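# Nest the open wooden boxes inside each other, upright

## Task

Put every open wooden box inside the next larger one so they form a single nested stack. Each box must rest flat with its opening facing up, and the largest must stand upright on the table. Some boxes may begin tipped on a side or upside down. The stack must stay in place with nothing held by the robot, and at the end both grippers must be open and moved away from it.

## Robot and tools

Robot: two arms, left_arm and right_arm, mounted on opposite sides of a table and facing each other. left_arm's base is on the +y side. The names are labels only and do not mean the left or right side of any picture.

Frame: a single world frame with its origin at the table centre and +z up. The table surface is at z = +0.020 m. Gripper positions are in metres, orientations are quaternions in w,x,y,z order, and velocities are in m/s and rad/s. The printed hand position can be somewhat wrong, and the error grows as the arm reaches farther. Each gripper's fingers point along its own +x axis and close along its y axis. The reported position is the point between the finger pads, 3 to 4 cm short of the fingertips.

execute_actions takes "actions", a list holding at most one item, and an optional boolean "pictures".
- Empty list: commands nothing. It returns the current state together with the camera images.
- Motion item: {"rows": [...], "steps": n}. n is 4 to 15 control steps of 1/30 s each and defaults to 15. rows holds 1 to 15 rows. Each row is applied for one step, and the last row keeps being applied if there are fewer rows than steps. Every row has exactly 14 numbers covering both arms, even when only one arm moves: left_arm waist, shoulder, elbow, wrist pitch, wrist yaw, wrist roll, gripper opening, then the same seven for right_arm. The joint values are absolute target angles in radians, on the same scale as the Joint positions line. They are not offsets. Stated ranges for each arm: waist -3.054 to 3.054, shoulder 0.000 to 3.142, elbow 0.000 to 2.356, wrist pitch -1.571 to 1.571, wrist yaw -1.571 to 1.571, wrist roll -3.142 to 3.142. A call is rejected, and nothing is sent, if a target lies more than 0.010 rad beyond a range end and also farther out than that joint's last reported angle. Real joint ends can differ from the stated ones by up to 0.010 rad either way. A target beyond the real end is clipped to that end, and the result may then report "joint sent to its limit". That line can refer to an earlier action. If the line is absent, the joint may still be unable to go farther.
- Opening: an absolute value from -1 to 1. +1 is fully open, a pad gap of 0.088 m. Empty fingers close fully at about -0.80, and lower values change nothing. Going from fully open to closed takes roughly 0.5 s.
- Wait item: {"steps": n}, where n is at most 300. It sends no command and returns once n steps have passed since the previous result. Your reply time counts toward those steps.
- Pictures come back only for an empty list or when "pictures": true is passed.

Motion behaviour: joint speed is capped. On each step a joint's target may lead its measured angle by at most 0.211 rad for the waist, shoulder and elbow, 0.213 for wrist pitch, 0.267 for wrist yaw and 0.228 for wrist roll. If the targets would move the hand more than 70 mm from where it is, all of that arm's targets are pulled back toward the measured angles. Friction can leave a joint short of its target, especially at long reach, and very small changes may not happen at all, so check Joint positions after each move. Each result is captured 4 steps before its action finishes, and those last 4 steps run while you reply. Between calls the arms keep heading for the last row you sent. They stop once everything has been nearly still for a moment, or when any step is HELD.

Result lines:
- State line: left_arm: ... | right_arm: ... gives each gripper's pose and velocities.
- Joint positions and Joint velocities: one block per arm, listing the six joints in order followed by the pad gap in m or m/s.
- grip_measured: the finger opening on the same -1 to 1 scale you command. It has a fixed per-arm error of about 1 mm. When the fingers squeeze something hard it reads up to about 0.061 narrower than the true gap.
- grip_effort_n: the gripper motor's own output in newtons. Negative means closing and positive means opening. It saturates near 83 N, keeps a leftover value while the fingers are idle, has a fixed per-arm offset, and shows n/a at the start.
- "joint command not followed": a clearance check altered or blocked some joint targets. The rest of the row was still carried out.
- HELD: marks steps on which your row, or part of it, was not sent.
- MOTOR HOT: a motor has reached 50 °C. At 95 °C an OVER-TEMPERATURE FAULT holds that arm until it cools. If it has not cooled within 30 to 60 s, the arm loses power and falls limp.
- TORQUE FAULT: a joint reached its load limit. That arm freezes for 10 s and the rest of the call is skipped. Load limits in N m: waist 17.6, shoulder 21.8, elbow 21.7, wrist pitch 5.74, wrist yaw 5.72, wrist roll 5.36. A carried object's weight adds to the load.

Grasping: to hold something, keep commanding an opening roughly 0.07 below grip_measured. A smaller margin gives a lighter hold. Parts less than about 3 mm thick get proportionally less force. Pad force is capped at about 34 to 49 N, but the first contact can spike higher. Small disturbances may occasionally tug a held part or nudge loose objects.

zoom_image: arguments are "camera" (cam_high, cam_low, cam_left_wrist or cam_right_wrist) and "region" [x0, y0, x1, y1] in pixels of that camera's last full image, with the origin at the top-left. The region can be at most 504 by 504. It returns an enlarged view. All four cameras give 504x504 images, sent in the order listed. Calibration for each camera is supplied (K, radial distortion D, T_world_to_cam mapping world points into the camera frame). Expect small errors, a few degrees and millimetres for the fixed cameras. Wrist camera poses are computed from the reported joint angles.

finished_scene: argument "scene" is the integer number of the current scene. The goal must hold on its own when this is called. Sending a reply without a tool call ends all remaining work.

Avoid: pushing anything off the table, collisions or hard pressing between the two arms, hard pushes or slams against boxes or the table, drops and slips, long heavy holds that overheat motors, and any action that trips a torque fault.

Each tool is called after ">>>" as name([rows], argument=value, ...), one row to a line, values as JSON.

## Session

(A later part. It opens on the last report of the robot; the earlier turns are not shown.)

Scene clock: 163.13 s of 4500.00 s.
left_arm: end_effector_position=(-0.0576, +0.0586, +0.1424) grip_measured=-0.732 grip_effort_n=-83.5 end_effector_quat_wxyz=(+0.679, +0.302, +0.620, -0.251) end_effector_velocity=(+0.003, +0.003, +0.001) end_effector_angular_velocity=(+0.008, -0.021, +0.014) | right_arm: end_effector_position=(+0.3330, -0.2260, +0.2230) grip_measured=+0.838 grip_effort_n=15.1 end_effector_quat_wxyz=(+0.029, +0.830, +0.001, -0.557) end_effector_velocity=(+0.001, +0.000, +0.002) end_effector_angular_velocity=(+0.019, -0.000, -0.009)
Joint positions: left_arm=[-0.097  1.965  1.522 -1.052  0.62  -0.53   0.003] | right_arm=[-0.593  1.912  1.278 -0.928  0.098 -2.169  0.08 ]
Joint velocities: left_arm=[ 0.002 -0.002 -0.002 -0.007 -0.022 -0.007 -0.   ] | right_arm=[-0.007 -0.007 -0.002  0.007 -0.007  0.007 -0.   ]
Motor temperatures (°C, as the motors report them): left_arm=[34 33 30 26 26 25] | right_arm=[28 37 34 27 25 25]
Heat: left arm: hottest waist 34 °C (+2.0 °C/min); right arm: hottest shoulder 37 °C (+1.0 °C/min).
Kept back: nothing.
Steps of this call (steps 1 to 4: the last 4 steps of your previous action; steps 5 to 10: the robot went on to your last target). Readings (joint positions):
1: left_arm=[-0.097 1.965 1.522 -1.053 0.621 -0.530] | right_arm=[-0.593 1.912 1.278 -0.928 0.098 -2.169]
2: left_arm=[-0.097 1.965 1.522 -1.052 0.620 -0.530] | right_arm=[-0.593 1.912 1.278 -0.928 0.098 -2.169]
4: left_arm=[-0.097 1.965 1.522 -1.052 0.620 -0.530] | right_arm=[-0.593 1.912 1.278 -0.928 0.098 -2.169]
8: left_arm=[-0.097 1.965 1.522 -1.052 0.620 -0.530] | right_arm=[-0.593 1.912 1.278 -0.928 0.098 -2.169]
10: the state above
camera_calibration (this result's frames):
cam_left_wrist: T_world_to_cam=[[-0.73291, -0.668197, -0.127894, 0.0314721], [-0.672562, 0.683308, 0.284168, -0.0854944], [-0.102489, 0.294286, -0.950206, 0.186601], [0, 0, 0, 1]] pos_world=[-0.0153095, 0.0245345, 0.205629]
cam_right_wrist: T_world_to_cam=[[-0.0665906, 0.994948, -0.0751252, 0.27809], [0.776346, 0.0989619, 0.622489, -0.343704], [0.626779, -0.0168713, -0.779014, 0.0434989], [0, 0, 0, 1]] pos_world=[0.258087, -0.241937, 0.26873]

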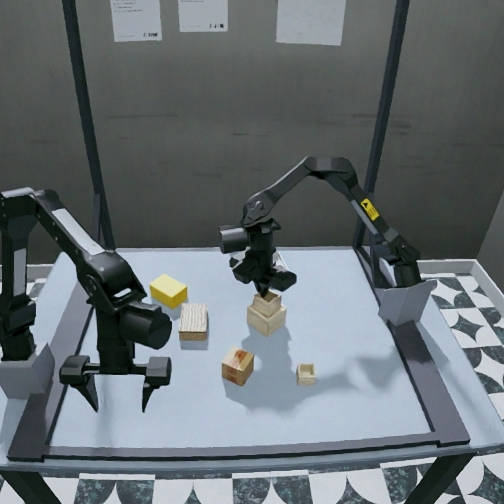

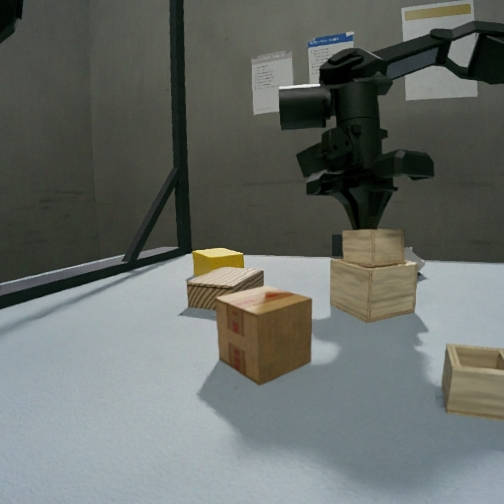

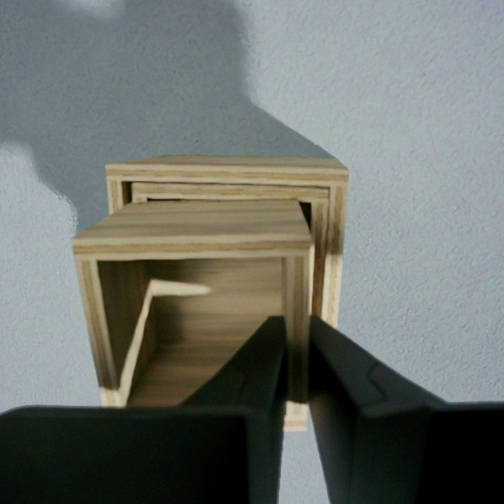

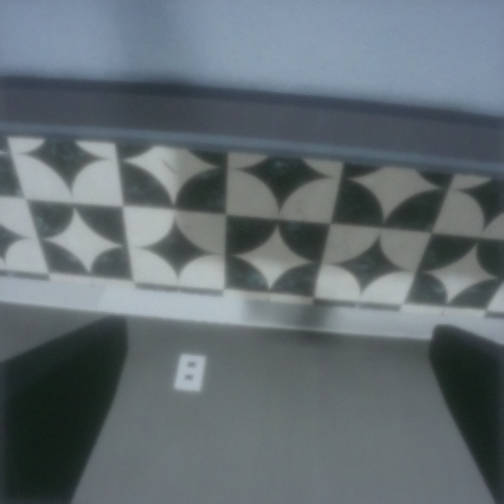

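>>> execute_actions([
  {"rows":[[-0.097,1.965,1.522,-1.05,0.648,-0.505,-0.85,-0.593,1.912,1.278,-0.928,0.098,-2.169,0.84]],"steps":15},
])

>>> execute_actions([
  {"steps":10},
], pictures=true)

>>> zoom_image(camera="cam_left_wrist", region=[60, 140, 360, 300])

Scene clock: 163.67 s of 4500.00 s.
left_arm: end_effector_position=(-0.0607, +0.0579, +0.1420) grip_measured=-0.732 grip_effort_n=-83.5 end_effector_quat_wxyz=(+0.670, +0.305, +0.624, -0.262) end_effector_velocity=(-0.003, -0.001, +0.001) end_effector_angular_velocity=(-0.010, +0.005, -0.003) | right_arm: end_effector_position=(+0.3330, -0.2260, +0.2230) grip_measured=+0.838 grip_effort_n=14.7 end_effector_quat_wxyz=(+0.029, +0.830, +0.001, -0.557) end_effector_velocity=(-0.005, -0.003, -0.002) end_effector_angular_velocity=(-0.004, +0.030, -0.011)
Joint positions: left_arm=[-0.098  1.965  1.522 -1.052  0.64  -0.509  0.003] | right_arm=[-0.593  1.912  1.278 -0.928  0.098 -2.169  0.08 ]
Joint velocities: left_arm=[-0.002 -0.007 -0.002  0.007  0.007 -0.007 -0.   ] | right_arm=[-0.002 -0.002 -0.002 -0.022 -0.022  0.007 -0.   ]
Motor temperatures (°C, as the motors report them): left_arm=[34 33 30 26 26 25] | right_arm=[28 37 34 27 25 25]
Heat: left arm: hottest waist 34 °C (+2.0 °C/min); right arm: hottest shoulder 37 °C (+1.0 °C/min).
Steps of this call (steps 1 to 5: the robot went on to your last target; steps 6 to 16: the first 11 steps of this action). Readings (joint positions):
6: left_arm=[-0.097 1.965 1.522 -1.052 0.620 -0.529] | right_arm=[-0.593 1.912 1.278 -0.928 0.098 -2.169]
7: left_arm=[-0.097 1.965 1.522 -1.052 0.623 -0.524] | right_arm=[-0.593 1.912 1.278 -0.928 0.098 -2.169]
9: left_arm=[-0.097 1.965 1.522 -1.052 0.630 -0.518] | right_arm=[-0.593 1.912 1.278 -0.928 0.098 -2.169]
13: left_arm=[-0.098 1.965 1.522 -1.052 0.639 -0.511] | right_arm=[-0.593 1.912 1.278 -0.928 0.098 -2.169]
16: the state above

Scene clock: 164.00 s of 4500.00 s.
left_arm: end_effector_position=(-0.0609, +0.0579, +0.1420) grip_measured=-0.732 grip_effort_n=-83.5 end_effector_quat_wxyz=(+0.670, +0.305, +0.624, -0.263) end_effector_velocity=(-0.001, -0.000, -0.002) end_effector_angular_velocity=(-0.001, -0.007, +0.012) | right_arm: end_effector_position=(+0.3330, -0.2260, +0.2230) grip_measured=+0.838 grip_effort_n=14.7 end_effector_quat_wxyz=(+0.029, +0.830, +0.001, -0.557) end_effector_velocity=(-0.001, -0.002, -0.002) end_effector_angular_velocity=(-0.008, +0.013, +0.003)
Joint positions: left_arm=[-0.098  1.965  1.522 -1.052  0.641 -0.508  0.003] | right_arm=[-0.593  1.912  1.278 -0.928  0.098 -2.169  0.08 ]
Joint velocities: left_arm=[-0.007 -0.002 -0.002  0.007 -0.007 -0.022 -0.   ] | right_arm=[-0.002  0.002 -0.002 -0.007 -0.007 -0.007 -0.   ]
Motor temperatures (°C, as the motors report them): left_arm=[34 33 30 26 26 25] | right_arm=[28 37 34 27 25 25]
Heat: left arm: hottest waist 34 °C (+2.0 °C/min); right arm: hottest shoulder 37 °C (+1.0 °C/min).
Kept back: nothing.
Steps of this call (steps 1 to 4: the last 4 steps of your previous action; steps 5 to 10: the robot went on to your last target). Readings (joint positions):
1: left_arm=[-0.098 1.965 1.522 -1.052 0.641 -0.509] | right_arm=[-0.593 1.912 1.278 -0.928 0.098 -2.169]
2: left_arm=[-0.098 1.965 1.522 -1.052 0.641 -0.509] | right_arm=[-0.593 1.912 1.278 -0.928 0.098 -2.169]
4: left_arm=[-0.098 1.965 1.522 -1.052 0.641 -0.508] | right_arm=[-0.593 1.912 1.278 -0.928 0.098 -2.169]
8: left_arm=[-0.098 1.965 1.522 -1.052 0.641 -0.508] | right_arm=[-0.593 1.912 1.278 -0.928 0.098 -2.169]
10: the state above
camera_calibration (this result's frames):
cam_left_wrist: T_world_to_cam=[[-0.75012, -0.652122, -0.109803, 0.0239636], [-0.650908, 0.698759, 0.296741, -0.0884293], [-0.116785, 0.294063, -0.948624, 0.185009], [0, 0, 0, 1]] pos_world=[-0.0179775, 0.0230138, 0.204375]
cam_right_wrist: T_world_to_cam=[[-0.0665906, 0.994948, -0.0751252, 0.27809], [0.776346, 0.0989619, 0.622489, -0.343704], [0.626779, -0.0168713, -0.779014, 0.0434989], [0, 0, 0, 1]] pos_world=[0.258087, -0.241937, 0.26873]

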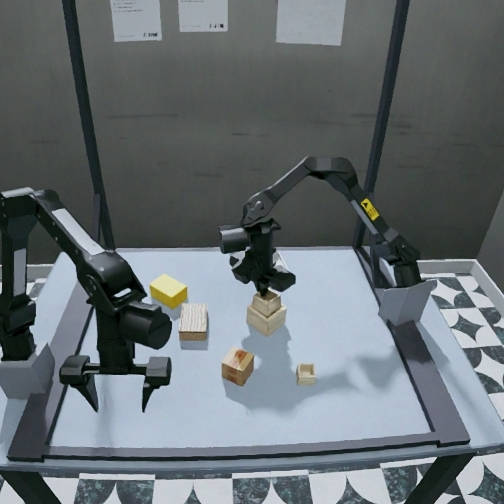

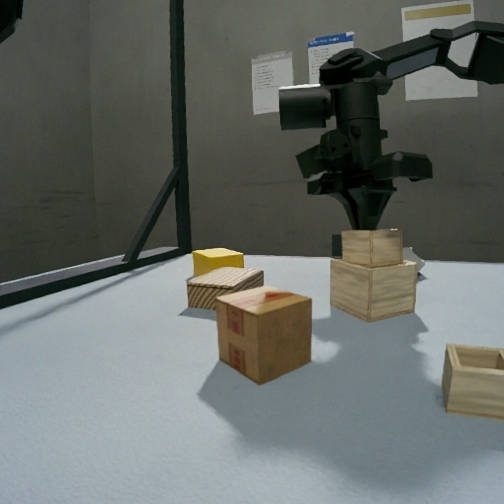

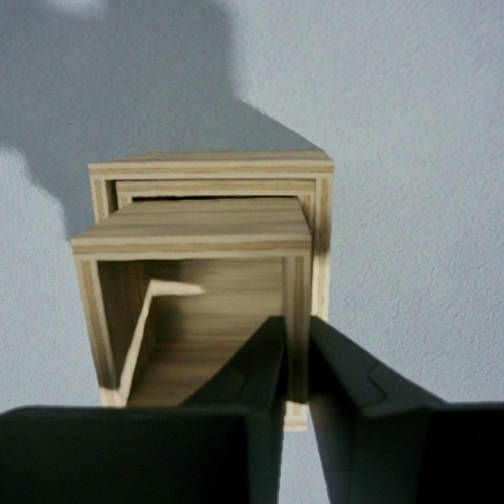

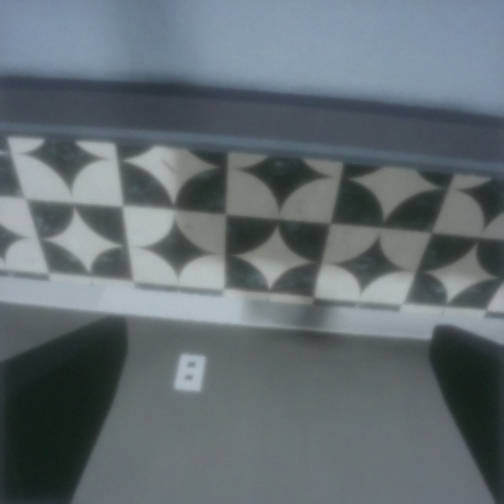

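Region (60, 140, 360, 300) of cam_left_wrist's 504x504 image, scaled by 1.680, with more detail than that image has; it fills the top 269 rows of this view, and the rest is white.

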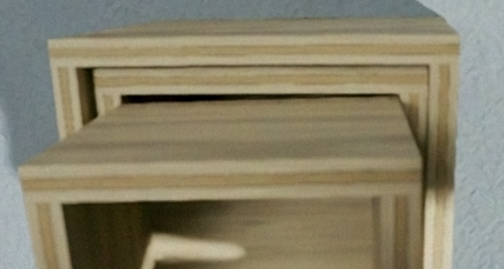

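>>> execute_actions([
  {"rows":[[-0.135,1.99,1.495,-1.03,0.641,-0.53,-0.85,-0.593,1.912,1.278,-0.928,0.098,-2.169,0.84]],"steps":15},
])

>>> execute_actions([
  {"steps":10},
], pictures=true)

>>> zoom_image(camera="cam_left_wrist", region=[60, 140, 360, 300])

Scene clock: 164.53 s of 4500.00 s.
left_arm: end_effector_position=(-0.0658, +0.0627, +0.1251) grip_measured=-0.732 grip_effort_n=-83.5 end_effector_quat_wxyz=(+0.661, +0.314, +0.632, -0.254) end_effector_velocity=(+0.003, +0.006, -0.002) end_effector_angular_velocity=(+0.017, -0.020, +0.030) | right_arm: end_effector_position=(+0.3330, -0.2260, +0.2230) grip_measured=+0.838 grip_effort_n=15.1 end_effector_quat_wxyz=(+0.029, +0.830, +0.001, -0.557) end_effector_velocity=(-0.001, -0.005, +0.001) end_effector_angular_velocity=(-0.014, +0.002, -0.015)
Joint positions: left_arm=[-0.135  1.98   1.501 -1.032  0.641 -0.525  0.003] | right_arm=[-0.593  1.912  1.278 -0.928  0.098 -2.169  0.08 ]
Joint velocities: left_arm=[-0.002 -0.002 -0.012 -0.007 -0.022 -0.022  0.   ] | right_arm=[-0.002 -0.007 -0.002 -0.022  0.007  0.007 -0.   ]
Motor temperatures (°C, as the motors report them): left_arm=[34 33 30 26 26 25] | right_arm=[28 37 34 27 25 25]
Heat: left arm: hottest waist 34 °C (+2.0 °C/min); right arm: hottest shoulder 37 °C (+1.0 °C/min).
Steps of this call (steps 1 to 5: the robot went on to your last target; steps 6 to 16: the first 11 steps of this action). Readings (joint positions):
6: left_arm=[-0.099 1.965 1.521 -1.049 0.641 -0.508] | right_arm=[-0.593 1.912 1.278 -0.928 0.098 -2.169]
7: left_arm=[-0.102 1.966 1.517 -1.045 0.641 -0.511] | right_arm=[-0.593 1.912 1.278 -0.928 0.098 -2.169]
9: left_arm=[-0.114 1.969 1.512 -1.038 0.641 -0.517] | right_arm=[-0.593 1.912 1.278 -0.928 0.098 -2.169]
13: left_arm=[-0.133 1.978 1.503 -1.033 0.641 -0.523] | right_arm=[-0.593 1.912 1.278 -0.928 0.098 -2.169]
16: the state above

Scene clock: 164.87 s of 4500.00 s.
left_arm: end_effector_position=(-0.0658, +0.0627, +0.1250) grip_measured=-0.732 grip_effort_n=-83.5 end_effector_quat_wxyz=(+0.662, +0.314, +0.632, -0.254) end_effector_velocity=(+0.000, +0.005, -0.001) end_effector_angular_velocity=(+0.021, -0.004, +0.038) | right_arm: end_effector_position=(+0.3330, -0.2260, +0.2230) grip_measured=+0.838 grip_effort_n=14.7 end_effector_quat_wxyz=(+0.029, +0.830, +0.001, -0.557) end_effector_velocity=(+0.003, -0.002, +0.002) end_effector_angular_velocity=(+0.002, -0.010, +0.000)
Joint positions: left_arm=[-0.135  1.98   1.501 -1.031  0.641 -0.526  0.003] | right_arm=[-0.593  1.912  1.278 -0.928  0.098 -2.169  0.08 ]
Joint velocities: left_arm=[-0.002  0.002 -0.002 -0.022 -0.007 -0.022 -0.   ] | right_arm=[-0.007 -0.007 -0.007  0.007  0.007 -0.007 -0.   ]
Motor temperatures (°C, as the motors report them): left_arm=[34 33 30 26 26 25] | right_arm=[28 37 34 27 25 25]
Heat: left arm: hottest waist 34 °C (+2.0 °C/min); right arm: hottest shoulder 37 °C (+1.0 °C/min).
Kept back: nothing.
Steps of this call (steps 1 to 4: the last 4 steps of your previous action; steps 5 to 10: the robot went on to your last target). Readings (joint positions):
1: left_arm=[-0.135 1.980 1.501 -1.032 0.641 -0.526] | right_arm=[-0.593 1.912 1.278 -0.928 0.098 -2.169]
2: left_arm=[-0.135 1.980 1.501 -1.031 0.641 -0.526] | right_arm=[-0.593 1.912 1.278 -0.928 0.098 -2.169]
4: left_arm=[-0.135 1.980 1.501 -1.031 0.641 -0.526] | right_arm=[-0.593 1.912 1.278 -0.928 0.098 -2.169]
8: left_arm=[-0.135 1.980 1.501 -1.031 0.641 -0.526] | right_arm=[-0.593 1.912 1.278 -0.928 0.098 -2.169]
10: the state above
camera_calibration (this result's frames):
cam_left_wrist: T_world_to_cam=[[-0.750732, -0.648953, -0.123536, 0.0230057], [-0.648341, 0.687927, 0.326207, -0.0927569], [-0.126709, 0.324988, -0.937191, 0.162924], [0, 0, 0, 1]] pos_world=[-0.0222229, 0.0257912, 0.185791]
cam_right_wrist: T_world_to_cam=[[-0.0665906, 0.994948, -0.0751252, 0.27809], [0.776346, 0.0989619, 0.622489, -0.343704], [0.626779, -0.0168713, -0.779014, 0.0434989], [0, 0, 0, 1]] pos_world=[0.258087, -0.241937, 0.26873]

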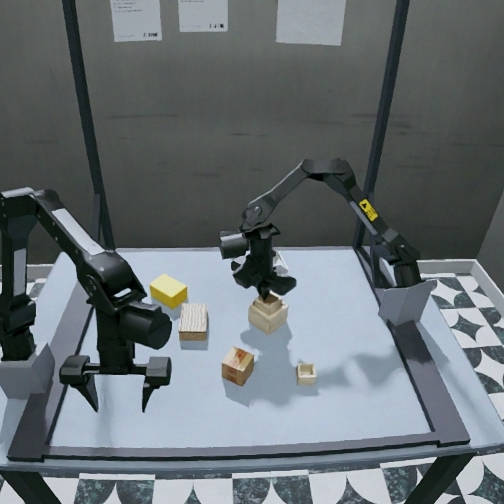

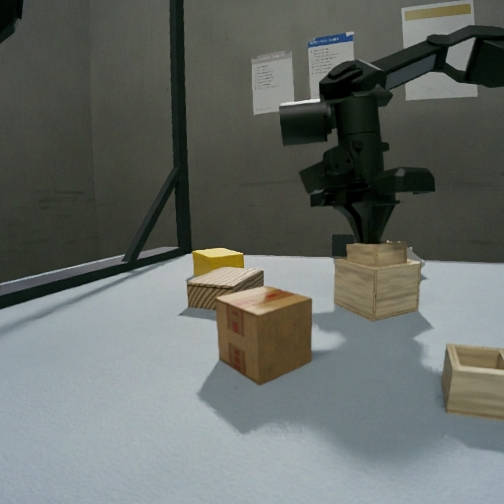

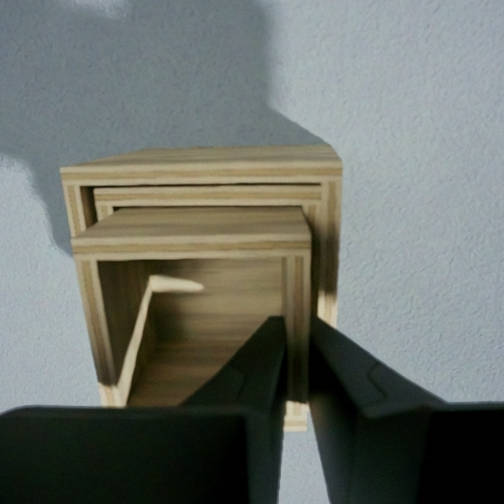

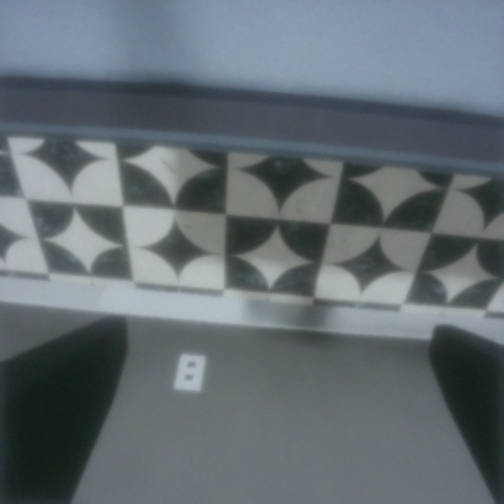

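Region (60, 140, 360, 300) of cam_left_wrist's 504x504 image, scaled by 1.680, with more detail than that image has; it fills the top 269 rows of this view, and the rest is white.

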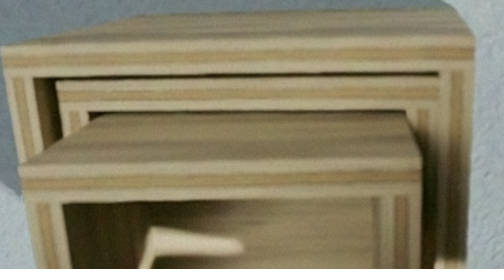

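In. Release, lift.

>>> execute_actions([
  {"rows":[[-0.135,1.98,1.50,-1.031,0.641,-0.526,-0.5,-0.593,1.912,1.278,-0.928,0.098,-2.169,0.84]],"steps":12},
])

>>> execute_actions([
  {"rows":[[-0.06,1.915,1.60,-1.17,0.635,-0.48,-0.5,-0.593,1.912,1.278,-0.928,0.098,-2.169,0.84]],"steps":15},
])

>>> execute_actions([
  {"steps":10},
], pictures=true)

Scene clock: 165.27 s of 4500.00 s.
left_arm: end_effector_position=(-0.0658, +0.0627, +0.1250) grip_measured=-0.548 grip_effort_n=15.6 end_effector_quat_wxyz=(+0.662, +0.314, +0.632, -0.254) end_effector_velocity=(-0.001, +0.006, -0.002) end_effector_angular_velocity=(+0.023, +0.012, +0.027) | right_arm: end_effector_position=(+0.3330, -0.2260, +0.2230) grip_measured=+0.838 grip_effort_n=15.1 end_effector_quat_wxyz=(+0.029, +0.830, +0.001, -0.557) end_effector_velocity=(-0.002, -0.002, +0.001) end_effector_angular_velocity=(-0.000, +0.008, +0.005)
Joint positions: left_arm=[-0.135  1.98   1.501 -1.031  0.641 -0.526  0.012] | right_arm=[-0.593  1.912  1.278 -0.928  0.098 -2.169  0.08 ]
Joint velocities: left_arm=[-0.002  0.002 -0.007 -0.022  0.007 -0.007  0.017] | right_arm=[-0.002 -0.007 -0.002 -0.007 -0.007 -0.007 -0.   ]
Motor temperatures (°C, as the motors report them): left_arm=[34 33 30 26 26 25] | right_arm=[28 37 34 27 25 25]
Heat: left arm: hottest waist 34 °C (+2.0 °C/min); right arm: hottest shoulder 37 °C (+1.0 °C/min).
Steps of this call (steps 1 to 4: the robot went on to your last target; steps 5 to 12: the first 8 steps of this action). Readings (joint positions):
5: left_arm=[-0.135 1.980 1.501 -1.031 0.641 -0.526] | right_arm=[-0.593 1.912 1.278 -0.928 0.098 -2.169]
6: left_arm=[-0.135 1.980 1.501 -1.031 0.641 -0.526] | right_arm=[-0.593 1.912 1.278 -0.928 0.098 -2.169]
8: left_arm=[-0.135 1.980 1.501 -1.031 0.641 -0.526] | right_arm=[-0.593 1.912 1.278 -0.928 0.098 -2.169]
12: the state above

Scene clock: 165.77 s of 4500.00 s.
left_arm: end_effector_position=(-0.0722, +0.0550, +0.1752) grip_measured=-0.504 grip_effort_n=15.6 end_effector_quat_wxyz=(+0.677, +0.298, +0.617, -0.268) end_effector_velocity=(-0.004, +0.011, +0.003) end_effector_angular_velocity=(+0.052, -0.008, +0.032) | right_arm: end_effector_position=(+0.3330, -0.2260, +0.2230) grip_measured=+0.838 grip_effort_n=15.1 end_effector_quat_wxyz=(+0.029, +0.830, +0.001, -0.557) end_effector_velocity=(-0.001, -0.002, -0.000) end_effector_angular_velocity=(+0.001, +0.010, -0.010)
Joint positions: left_arm=[-0.063  1.921  1.593 -1.16   0.64  -0.486  0.014] | right_arm=[-0.593  1.912  1.278 -0.928  0.098 -2.169  0.08 ]
Joint velocities: left_arm=[-0.002 -0.002  0.017 -0.081 -0.022  0.007 -0.   ] | right_arm=[-0.002 -0.002 -0.002 -0.007 -0.007  0.007 -0.   ]
Motor temperatures (°C, as the motors report them): left_arm=[34 33 30 26 26 25] | right_arm=[28 37 34 27 25 25]
Heat: left arm: hottest waist 34 °C (+2.0 °C/min); right arm: hottest shoulder 37 °C (+1.0 °C/min).
Steps of this call (steps 1 to 4: the last 4 steps of your previous action; steps 5 to 15: the first 11 steps of this action). Readings (joint positions):
5: left_arm=[-0.133 1.978 1.508 -1.044 0.641 -0.522] | right_arm=[-0.593 1.912 1.278 -0.928 0.098 -2.169]
6: left_arm=[-0.126 1.977 1.524 -1.078 0.641 -0.513] | right_arm=[-0.593 1.912 1.278 -0.928 0.098 -2.169]
8: left_arm=[-0.102 1.966 1.547 -1.117 0.641 -0.501] | right_arm=[-0.593 1.912 1.278 -0.928 0.098 -2.169]
12: left_arm=[-0.065 1.929 1.585 -1.149 0.640 -0.489] | right_arm=[-0.593 1.912 1.278 -0.928 0.098 -2.169]
15: the state above

Scene clock: 166.10 s of 4500.00 s.
left_arm: end_effector_position=(-0.0725, +0.0563, +0.1753) grip_measured=-0.503 grip_effort_n=15.6 end_effector_quat_wxyz=(+0.676, +0.300, +0.619, -0.266) end_effector_velocity=(+0.002, +0.004, -0.001) end_effector_angular_velocity=(+0.015, -0.018, +0.014) | right_arm: end_effector_position=(+0.3330, -0.2260, +0.2230) grip_measured=+0.838 grip_effort_n=14.7 end_effector_quat_wxyz=(+0.029, +0.830, +0.001, -0.557) end_effector_velocity=(-0.003, -0.004, -0.001) end_effector_angular_velocity=(-0.016, +0.018, +0.000)
Joint positions: left_arm=[-0.063  1.921  1.593 -1.168  0.638 -0.483  0.014] | right_arm=[-0.593  1.912  1.278 -0.928  0.098 -2.169  0.08 ]
Joint velocities: left_arm=[-0.002 -0.002 -0.007 -0.007 -0.022 -0.007 -0.   ] | right_arm=[-0.002 -0.002 -0.002 -0.022 -0.007 -0.007 -0.   ]
Motor temperatures (°C, as the motors report them): left_arm=[34 33 30 26 26 25] | right_arm=[28 37 34 27 25 25]
Heat: left arm: hottest waist 34 °C (+2.0 °C/min); right arm: hottest shoulder 37 °C (+1.0 °C/min).
Kept back: nothing.
Steps of this call (steps 1 to 4: the last 4 steps of your previous action; steps 5 to 10: the robot went on to your last target). Readings (joint positions):
1: left_arm=[-0.063 1.921 1.593 -1.162 0.640 -0.485] | right_arm=[-0.593 1.912 1.278 -0.928 0.098 -2.169]
2: left_arm=[-0.063 1.921 1.593 -1.164 0.639 -0.485] | right_arm=[-0.593 1.912 1.278 -0.928 0.098 -2.169]
4: left_arm=[-0.063 1.921 1.593 -1.166 0.638 -0.484] | right_arm=[-0.593 1.912 1.278 -0.928 0.098 -2.169]
8: left_arm=[-0.063 1.921 1.593 -1.167 0.638 -0.483] | right_arm=[-0.593 1.912 1.278 -0.928 0.098 -2.169]
10: the state above
camera_calibration (this result's frames):
cam_left_wrist: T_world_to_cam=[[-0.747454, -0.655782, -0.106124, 0.0176148], [-0.655532, 0.702213, 0.277803, -0.102014], [-0.107656, 0.277213, -0.954758, 0.218407], [0, 0, 0, 1]] pos_world=[-0.0301945, 0.0226421, 0.238735]
cam_right_wrist: T_world_to_cam=[[-0.0665906, 0.994948, -0.0751252, 0.27809], [0.776346, 0.0989619, 0.622489, -0.343704], [0.626779, -0.0168713, -0.779014, 0.0434989], [0, 0, 0, 1]] pos_world=[0.258087, -0.241937, 0.26873]

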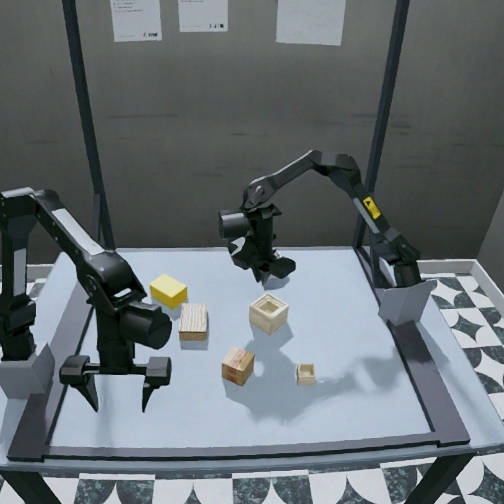

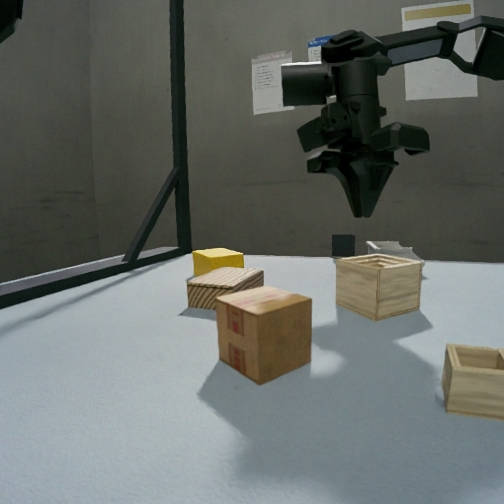

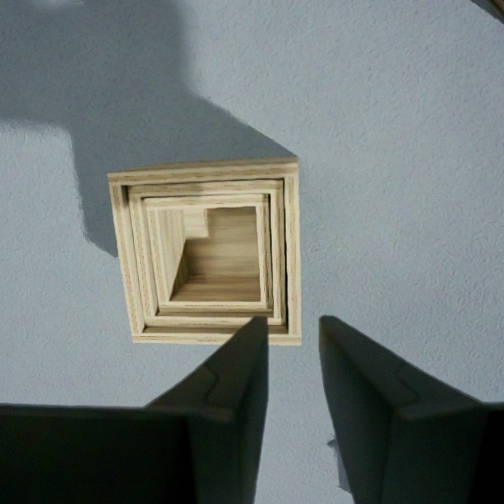

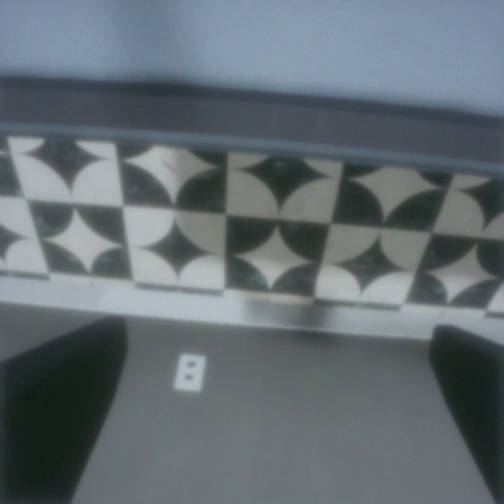

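>>> execute_actions([
  {"rows":[[0.15,1.95,1.5,-1.12,0.61,0.1,-0.1,-0.593,1.912,1.278,-0.928,0.098,-2.169,0.84]],"steps":15},
])

>>> execute_actions([
  {"rows":[[0.36,2.15,1.40,-1.0,0.598,0.55,-0.1,-0.593,1.912,1.278,-0.928,0.098,-2.169,0.84]],"steps":15},
])

>>> execute_actions([
  {"steps":15},
], pictures=true)

Scene clock: 166.60 s of 4500.00 s.
left_arm: end_effector_position=(+0.0057, +0.0804, +0.2070) grip_measured=-0.126 grip_effort_n=15.6 end_effector_quat_wxyz=(+0.657, +0.380, +0.548, -0.351) end_effector_velocity=(-0.005, +0.009, -0.014) end_effector_angular_velocity=(+0.183, -0.035, -0.843) | right_arm: end_effector_position=(+0.3330, -0.2260, +0.2230) grip_measured=+0.838 grip_effort_n=15.1 end_effector_quat_wxyz=(+0.029, +0.830, +0.001, -0.557) end_effector_velocity=(-0.001, -0.006, -0.000) end_effector_angular_velocity=(-0.024, +0.005, -0.002)
Joint positions: left_arm=[ 0.149  1.943  1.51  -1.125  0.612 -0.011  0.033] | right_arm=[-0.593  1.912  1.278 -0.928  0.098 -2.169  0.08 ]
Joint velocities: left_arm=[-0.032 -0.002 -0.032 -0.007 -0.022  0.857  0.009] | right_arm=[-0.002 -0.002 -0.002 -0.022  0.007 -0.007 -0.   ]
Motor temperatures (°C, as the motors report them): left_arm=[34 33 30 26 26 25] | right_arm=[28 37 34 27 25 25]
Heat: left arm: hottest waist 34 °C (+2.0 °C/min); right arm: hottest shoulder 37 °C (+1.0 °C/min).
Steps of this call (steps 1 to 4: the robot went on to your last target; steps 5 to 15: the first 11 steps of this action). Readings (joint positions):
5: left_arm=[-0.059 1.921 1.588 -1.165 0.639 -0.462] | right_arm=[-0.593 1.912 1.278 -0.928 0.098 -2.169]
6: left_arm=[-0.041 1.921 1.577 -1.157 0.639 -0.419] | right_arm=[-0.593 1.912 1.278 -0.928 0.098 -2.169]
8: left_arm=[0.022 1.923 1.553 -1.143 0.630 -0.332] | right_arm=[-0.593 1.912 1.278 -0.928 0.098 -2.169]
12: left_arm=[0.135 1.940 1.518 -1.130 0.613 -0.138] | right_arm=[-0.593 1.912 1.278 -0.928 0.098 -2.169]
15: the state above

Scene clock: 167.10 s of 4500.00 s.
left_arm: end_effector_position=(+0.1065, +0.1343, +0.1888) grip_measured=-0.103 grip_effort_n=15.6 end_effector_quat_wxyz=(+0.606, +0.446, +0.523, -0.400) end_effector_velocity=(+0.075, +0.073, -0.020) end_effector_angular_velocity=(+0.083, +0.069, -0.436) | right_arm: end_effector_position=(+0.3330, -0.2260, +0.2230) grip_measured=+0.838 grip_effort_n=15.1 end_effector_quat_wxyz=(+0.029, +0.830, +0.001, -0.557) end_effector_velocity=(+0.000, -0.003, +0.000) end_effector_angular_velocity=(-0.012, -0.002, +0.001)
Joint positions: left_arm=[ 0.349  2.132  1.41  -1.016  0.598  0.454  0.034] | right_arm=[-0.593  1.912  1.278 -0.928  0.098 -2.169  0.08 ]
Joint velocities: left_arm=[ 0.198  0.168 -0.115  0.066  0.007  0.725 -0.   ] | right_arm=[-0.002 -0.002 -0.002 -0.007  0.007 -0.007 -0.   ]
Motor temperatures (°C, as the motors report them): left_arm=[34 33 30 26 26 25] | right_arm=[28 37 34 27 25 25]
Heat: left arm: hottest waist 34 °C (+2.0 °C/min); right arm: hottest shoulder 37 °C (+1.0 °C/min).
Steps of this call (steps 1 to 4: the last 4 steps of your previous action; steps 5 to 15: the first 11 steps of this action). Readings (joint positions):
5: left_arm=[0.148 1.951 1.503 -1.117 0.613 0.080] | right_arm=[-0.593 1.912 1.278 -0.928 0.098 -2.169]
6: left_arm=[0.160 1.962 1.496 -1.100 0.615 0.110] | right_arm=[-0.593 1.912 1.278 -0.928 0.098 -2.169]
8: left_arm=[0.204 2.000 1.480 -1.070 0.614 0.169] | right_arm=[-0.593 1.912 1.278 -0.928 0.098 -2.169]
12: left_arm=[0.306 2.095 1.431 -1.029 0.603 0.340] | right_arm=[-0.593 1.912 1.278 -0.928 0.098 -2.169]
15: the state above

Scene clock: 167.60 s of 4500.00 s.
left_arm: end_effector_position=(+0.1107, +0.1355, +0.1876) grip_measured=-0.103 grip_effort_n=15.6 end_effector_quat_wxyz=(+0.587, +0.472, +0.503, -0.424) end_effector_velocity=(-0.000, +0.001, -0.001) end_effector_angular_velocity=(+0.011, -0.001, -0.004) | right_arm: end_effector_position=(+0.3330, -0.2260, +0.2230) grip_measured=+0.838 grip_effort_n=14.2 end_effector_quat_wxyz=(+0.029, +0.830, +0.001, -0.557) end_effector_velocity=(+0.001, -0.005, -0.001) end_effector_angular_velocity=(-0.020, +0.001, +0.009)
Joint positions: left_arm=[ 0.355  2.14   1.406 -1.002  0.598  0.545  0.034] | right_arm=[-0.593  1.912  1.278 -0.928  0.098 -2.169  0.08 ]
Joint velocities: left_arm=[-0.002  0.002  0.002 -0.007 -0.007  0.007 -0.   ] | right_arm=[-0.007 -0.002 -0.007 -0.007  0.007 -0.022 -0.   ]
Motor temperatures (°C, as the motors report them): left_arm=[34 33 30 26 26 25] | right_arm=[28 37 34 27 25 25]
Heat: left arm: hottest waist 34 °C (+2.0 °C/min); right arm: hottest shoulder 37 °C (+1.0 °C/min).
Kept back: nothing.
Steps of this call (steps 1 to 4: the last 4 steps of your previous action; steps 5 to 15: the robot went on to your last target). Readings (joint positions):
1: left_arm=[0.353 2.136 1.407 -1.012 0.598 0.476] | right_arm=[-0.593 1.912 1.278 -0.928 0.098 -2.169]
2: left_arm=[0.355 2.137 1.406 -1.010 0.598 0.493] | right_arm=[-0.593 1.912 1.278 -0.928 0.098 -2.169]
4: left_arm=[0.355 2.137 1.406 -1.006 0.598 0.516] | right_arm=[-0.593 1.912 1.278 -0.928 0.098 -2.169]
8: left_arm=[0.355 2.139 1.406 -1.004 0.598 0.536] | right_arm=[-0.593 1.912 1.278 -0.928 0.098 -2.169]
15: the state above
camera_calibration (this result's frames):
cam_left_wrist: T_world_to_cam=[[-0.973537, -0.165899, -0.157174, 0.176001], [-0.20543, 0.936609, 0.283834, -0.123612], [0.100123, 0.308611, -0.945904, 0.199002], [0, 0, 0, 1]] pos_world=[0.126025, 0.0835597, 0.250985]
cam_right_wrist: T_world_to_cam=[[-0.0665906, 0.994948, -0.0751252, 0.27809], [0.776346, 0.0989619, 0.622489, -0.343704], [0.626779, -0.0168713, -0.779014, 0.0434989], [0, 0, 0, 1]] pos_world=[0.258087, -0.241937, 0.26873]

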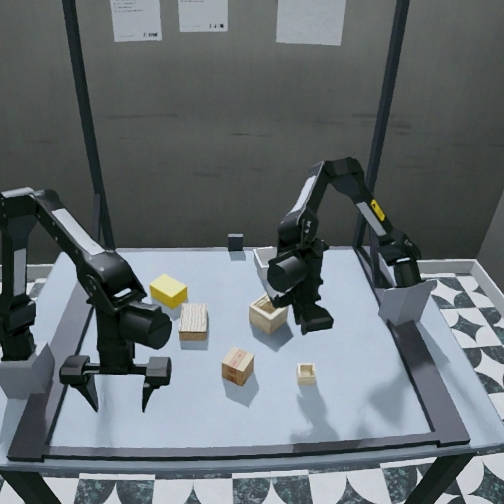

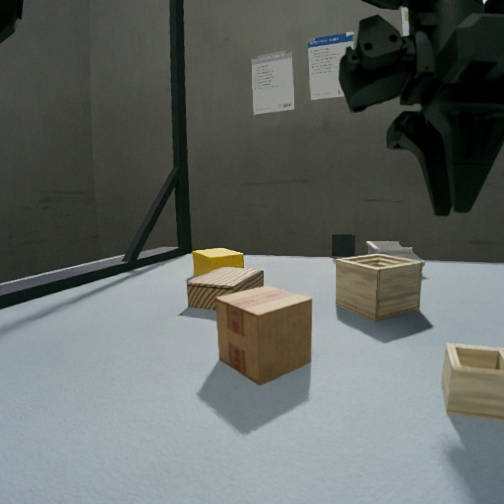

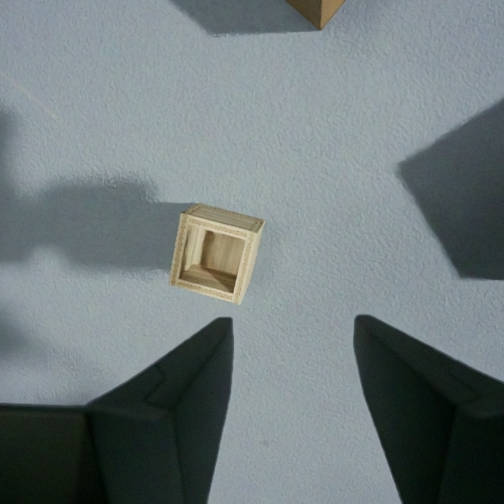

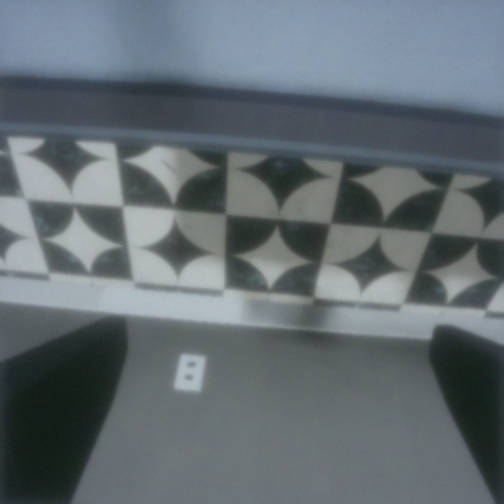

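>>> execute_actions([
  {"rows":[[0.33,2.32,1.33,-0.79,0.598,0.78,-0.1,-0.593,1.912,1.278,-0.928,0.098,-2.169,0.84]],"steps":15},
])

>>> execute_actions([
  {"steps":15},
], pictures=true)

Scene clock: 168.30 s of 4500.00 s.
left_arm: end_effector_position=(+0.1473, +0.1578, +0.1222) grip_measured=-0.103 grip_effort_n=15.6 end_effector_quat_wxyz=(+0.516, +0.533, +0.477, -0.471) end_effector_velocity=(+0.018, -0.020, +0.002) end_effector_angular_velocity=(-0.061, -0.082, -0.202) | right_arm: end_effector_position=(+0.3330, -0.2260, +0.2230) grip_measured=+0.838 grip_effort_n=15.6 end_effector_quat_wxyz=(+0.029, +0.830, +0.001, -0.557) end_effector_velocity=(-0.001, +0.003, +0.001) end_effector_angular_velocity=(+0.019, +0.013, +0.011)
Joint positions: left_arm=[ 0.329  2.312  1.331 -0.805  0.598  0.763  0.034] | right_arm=[-0.593  1.912  1.278 -0.928  0.098 -2.169  0.08 ]
Joint velocities: left_arm=[-0.002 -0.002  0.002  0.139 -0.007  0.11  -0.   ] | right_arm=[-0.002 -0.002  0.002  0.007 -0.022 -0.007 -0.   ]
Motor temperatures (°C, as the motors report them): left_arm=[34 33 30 26 26 25] | right_arm=[28 37 34 27 25 25]
Heat: left arm: hottest waist 34 °C (+2.0 °C/min); right arm: hottest shoulder 37 °C (+1.0 °C/min).
Steps of this call (steps 1 to 10: the robot went on to your last target; steps 11 to 21: the first 11 steps of this action). Readings (joint positions):
11: left_arm=[0.355 2.151 1.400 -0.987 0.598 0.570] | right_arm=[-0.593 1.912 1.278 -0.928 0.098 -2.169]
12: left_arm=[0.353 2.168 1.392 -0.938 0.599 0.617] | right_arm=[-0.593 1.912 1.278 -0.928 0.098 -2.169]
14: left_arm=[0.345 2.221 1.380 -0.868 0.600 0.684] | right_arm=[-0.593 1.912 1.278 -0.928 0.098 -2.169]
18: left_arm=[0.332 2.304 1.335 -0.825 0.598 0.745] | right_arm=[-0.593 1.912 1.278 -0.928 0.098 -2.169]
21: the state above

Scene clock: 168.80 s of 4500.00 s.
left_arm: end_effector_position=(+0.1491, +0.1559, +0.1222) grip_measured=-0.103 grip_effort_n=15.1 end_effector_quat_wxyz=(+0.513, +0.539, +0.468, -0.477) end_effector_velocity=(-0.001, +0.002, -0.000) end_effector_angular_velocity=(+0.010, -0.001, +0.011) | right_arm: end_effector_position=(+0.3330, -0.2260, +0.2230) grip_measured=+0.838 grip_effort_n=15.1 end_effector_quat_wxyz=(+0.029, +0.830, +0.001, -0.557) end_effector_velocity=(-0.005, +0.003, -0.003) end_effector_angular_velocity=(+0.017, +0.030, +0.016)
Joint positions: left_arm=[ 0.329  2.313  1.331 -0.792  0.598  0.777  0.034] | right_arm=[-0.593  1.912  1.278 -0.928  0.098 -2.169  0.08 ]
Joint velocities: left_arm=[-0.002 -0.002 -0.002 -0.007 -0.007 -0.007 -0.   ] | right_arm=[ 0.002 -0.002 -0.007  0.007 -0.037 -0.007 -0.   ]
Motor temperatures (°C, as the motors report them): left_arm=[34 33 30 26 26 25] | right_arm=[28 37 34 27 25 25]
Heat: left arm: hottest waist 34 °C (+2.0 °C/min); right arm: hottest shoulder 37 °C (+1.0 °C/min).
Kept back: nothing.
Steps of this call (steps 1 to 4: the last 4 steps of your previous action; steps 5 to 15: the robot went on to your last target). Readings (joint positions):
1: left_arm=[0.329 2.312 1.331 -0.800 0.598 0.766] | right_arm=[-0.593 1.912 1.278 -0.928 0.098 -2.169]
2: left_arm=[0.329 2.312 1.331 -0.797 0.598 0.769] | right_arm=[-0.593 1.912 1.278 -0.928 0.098 -2.169]
4: left_arm=[0.329 2.313 1.331 -0.796 0.598 0.772] | right_arm=[-0.593 1.912 1.278 -0.928 0.098 -2.169]
8: left_arm=[0.329 2.313 1.331 -0.792 0.598 0.776] | right_arm=[-0.593 1.912 1.278 -0.928 0.098 -2.169]
15: the state above
camera_calibration (this result's frames):
cam_left_wrist: T_world_to_cam=[[-0.988646, 0.0661916, -0.134897, 0.169892], [0.0153975, 0.937649, 0.347243, -0.157135], [0.14947, 0.341223, -0.928022, 0.11238], [0, 0, 0, 1]] pos_world=[0.153585, 0.0977458, 0.181773]
cam_right_wrist: T_world_to_cam=[[-0.0665906, 0.994948, -0.0751252, 0.27809], [0.776346, 0.0989619, 0.622489, -0.343704], [0.626779, -0.0168713, -0.779014, 0.0434989], [0, 0, 0, 1]] pos_world=[0.258087, -0.241937, 0.26873]

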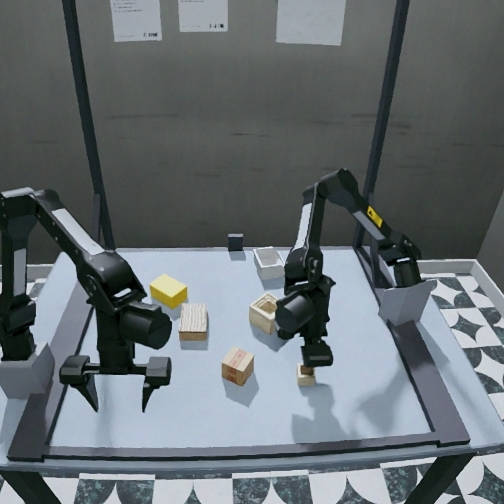

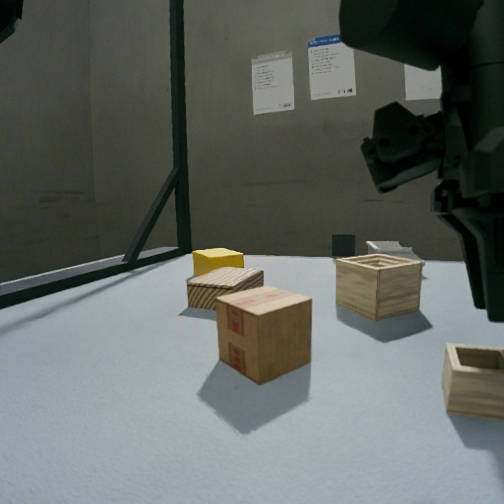

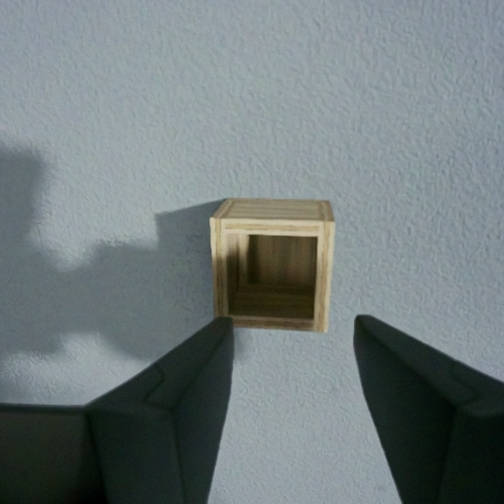

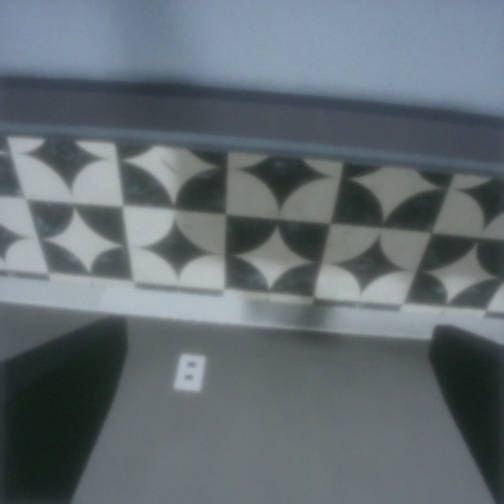

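>>> execute_actions([
  {"rows":[[0.27,2.40,1.37,-0.71,0.598,0.72,-0.1,-0.593,1.912,1.278,-0.928,0.098,-2.169,0.84]],"steps":15},
])

>>> execute_actions([
  {"steps":15},
], pictures=true)

Scene clock: 169.43 s of 4500.00 s.
left_arm: end_effector_position=(+0.1574, +0.1427, +0.0966) grip_measured=-0.103 grip_effort_n=15.6 end_effector_quat_wxyz=(+0.511, +0.547, +0.462, -0.477) end_effector_velocity=(-0.006, +0.005, -0.018) end_effector_angular_velocity=(+0.025, +0.046, +0.045) | right_arm: end_effector_position=(+0.3330, -0.2260, +0.2230) grip_measured=+0.838 grip_effort_n=14.7 end_effector_quat_wxyz=(+0.029, +0.830, +0.001, -0.557) end_effector_velocity=(-0.003, -0.001, -0.003) end_effector_angular_velocity=(-0.001, +0.025, +0.005)
Joint positions: left_arm=[ 0.275  2.383  1.365 -0.714  0.597  0.726  0.034] | right_arm=[-0.593  1.912  1.278 -0.928  0.098 -2.169  0.08 ]
Joint velocities: left_arm=[-0.027  0.037 -0.002 -0.007  0.022 -0.037 -0.   ] | right_arm=[-0.002  0.002 -0.002 -0.007 -0.022 -0.007 -0.   ]
Motor temperatures (°C, as the motors report them): left_arm=[34 33 30 26 26 25] | right_arm=[28 37 34 27 25 25]
Heat: left arm: hottest waist 34 °C (+2.0 °C/min); right arm: hottest shoulder 37 °C (+1.0 °C/min).
Steps of this call (steps 1 to 8: the robot went on to your last target; steps 9 to 19: the first 11 steps of this action). Readings (joint positions):
9: left_arm=[0.328 2.319 1.332 -0.787 0.598 0.773] | right_arm=[-0.593 1.912 1.278 -0.928 0.098 -2.169]
10: left_arm=[0.321 2.329 1.338 -0.769 0.598 0.762] | right_arm=[-0.593 1.912 1.278 -0.928 0.098 -2.169]
12: left_arm=[0.301 2.355 1.354 -0.737 0.598 0.746] | right_arm=[-0.593 1.912 1.278 -0.928 0.098 -2.169]
16: left_arm=[0.276 2.381 1.358 -0.726 0.596 0.731] | right_arm=[-0.593 1.912 1.278 -0.928 0.098 -2.169]
19: the state above

Scene clock: 169.93 s of 4500.00 s.
left_arm: end_effector_position=(+0.1574, +0.1427, +0.0964) grip_measured=-0.103 grip_effort_n=15.1 end_effector_quat_wxyz=(+0.511, +0.546, +0.463, -0.476) end_effector_velocity=(+0.000, +0.005, -0.001) end_effector_angular_velocity=(+0.023, -0.010, +0.000) | right_arm: end_effector_position=(+0.3330, -0.2260, +0.2230) grip_measured=+0.838 grip_effort_n=15.1 end_effector_quat_wxyz=(+0.029, +0.830, +0.001, -0.557) end_effector_velocity=(-0.002, -0.001, -0.002) end_effector_angular_velocity=(-0.004, +0.012, -0.006)
Joint positions: left_arm=[ 0.275  2.384  1.365 -0.714  0.597  0.723  0.034] | right_arm=[-0.593  1.912  1.278 -0.928  0.098 -2.169  0.08 ]
Joint velocities: left_arm=[-0.002 -0.002 -0.007 -0.007 -0.022  0.007  0.   ] | right_arm=[ 0.002  0.002 -0.002 -0.007 -0.007  0.007 -0.   ]
Motor temperatures (°C, as the motors report them): left_arm=[34 33 30 26 26 25] | right_arm=[28 37 34 27 25 25]
Heat: left arm: hottest waist 34 °C (+2.0 °C/min); right arm: hottest shoulder 37 °C (+1.0 °C/min).
Kept back: nothing.
Steps of this call (steps 1 to 4: the last 4 steps of your previous action; steps 5 to 15: the robot went on to your last target). Readings (joint positions):
1: left_arm=[0.275 2.383 1.365 -0.714 0.597 0.726] | right_arm=[-0.593 1.912 1.278 -0.928 0.098 -2.169]
2: left_arm=[0.275 2.383 1.365 -0.714 0.597 0.725] | right_arm=[-0.593 1.912 1.278 -0.928 0.098 -2.169]
4: left_arm=[0.275 2.384 1.365 -0.714 0.597 0.725] | right_arm=[-0.593 1.912 1.278 -0.928 0.098 -2.169]
8: left_arm=[0.275 2.384 1.365 -0.714 0.597 0.724] | right_arm=[-0.593 1.912 1.278 -0.928 0.098 -2.169]
15: the state above
All arms were judged still, so your last target was given up. Only a new action makes them travel on or press farther. Fingers that are still opening or closing keep moving.
camera_calibration (this result's frames):
cam_left_wrist: T_world_to_cam=[[-0.986209, 0.0799271, -0.144925, 0.174066], [0.0240645, 0.935603, 0.352232, -0.13744], [0.163746, 0.343887, -0.924624, 0.0887052], [0, 0, 0, 1]] pos_world=[0.160448, 0.0841721, 0.155656]
cam_right_wrist: T_world_to_cam=[[-0.0665906, 0.994948, -0.0751252, 0.27809], [0.776346, 0.0989619, 0.622489, -0.343704], [0.626779, -0.0168713, -0.779014, 0.0434989], [0, 0, 0, 1]] pos_world=[0.258087, -0.241937, 0.26873]

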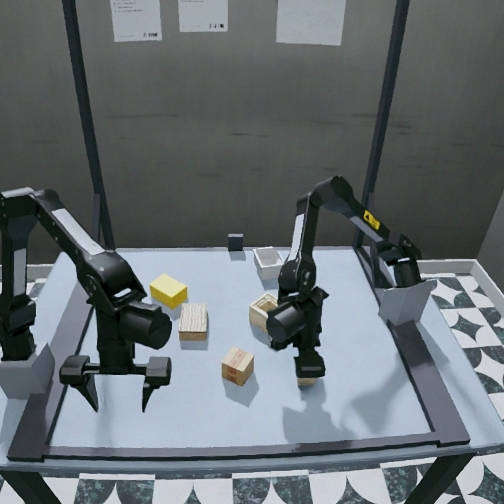

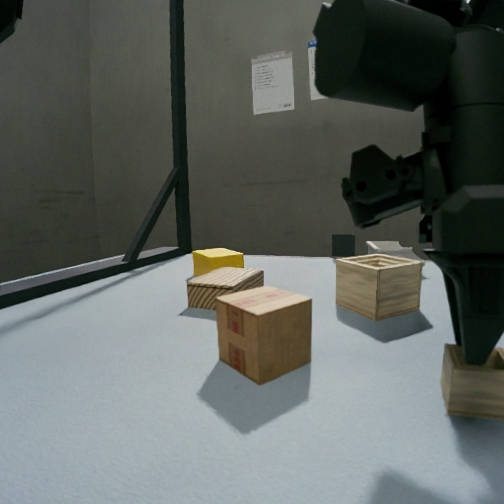

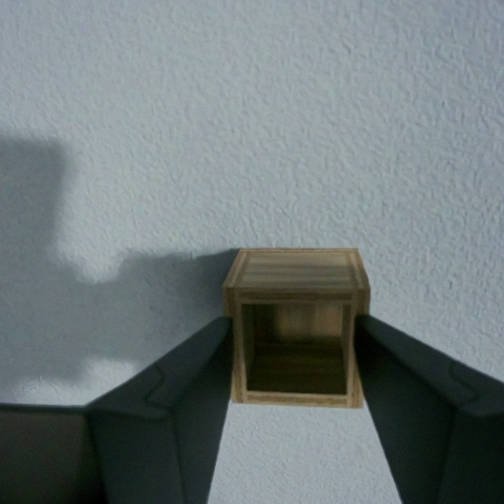

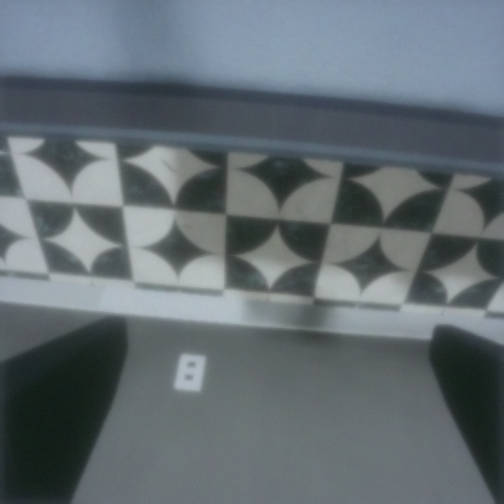

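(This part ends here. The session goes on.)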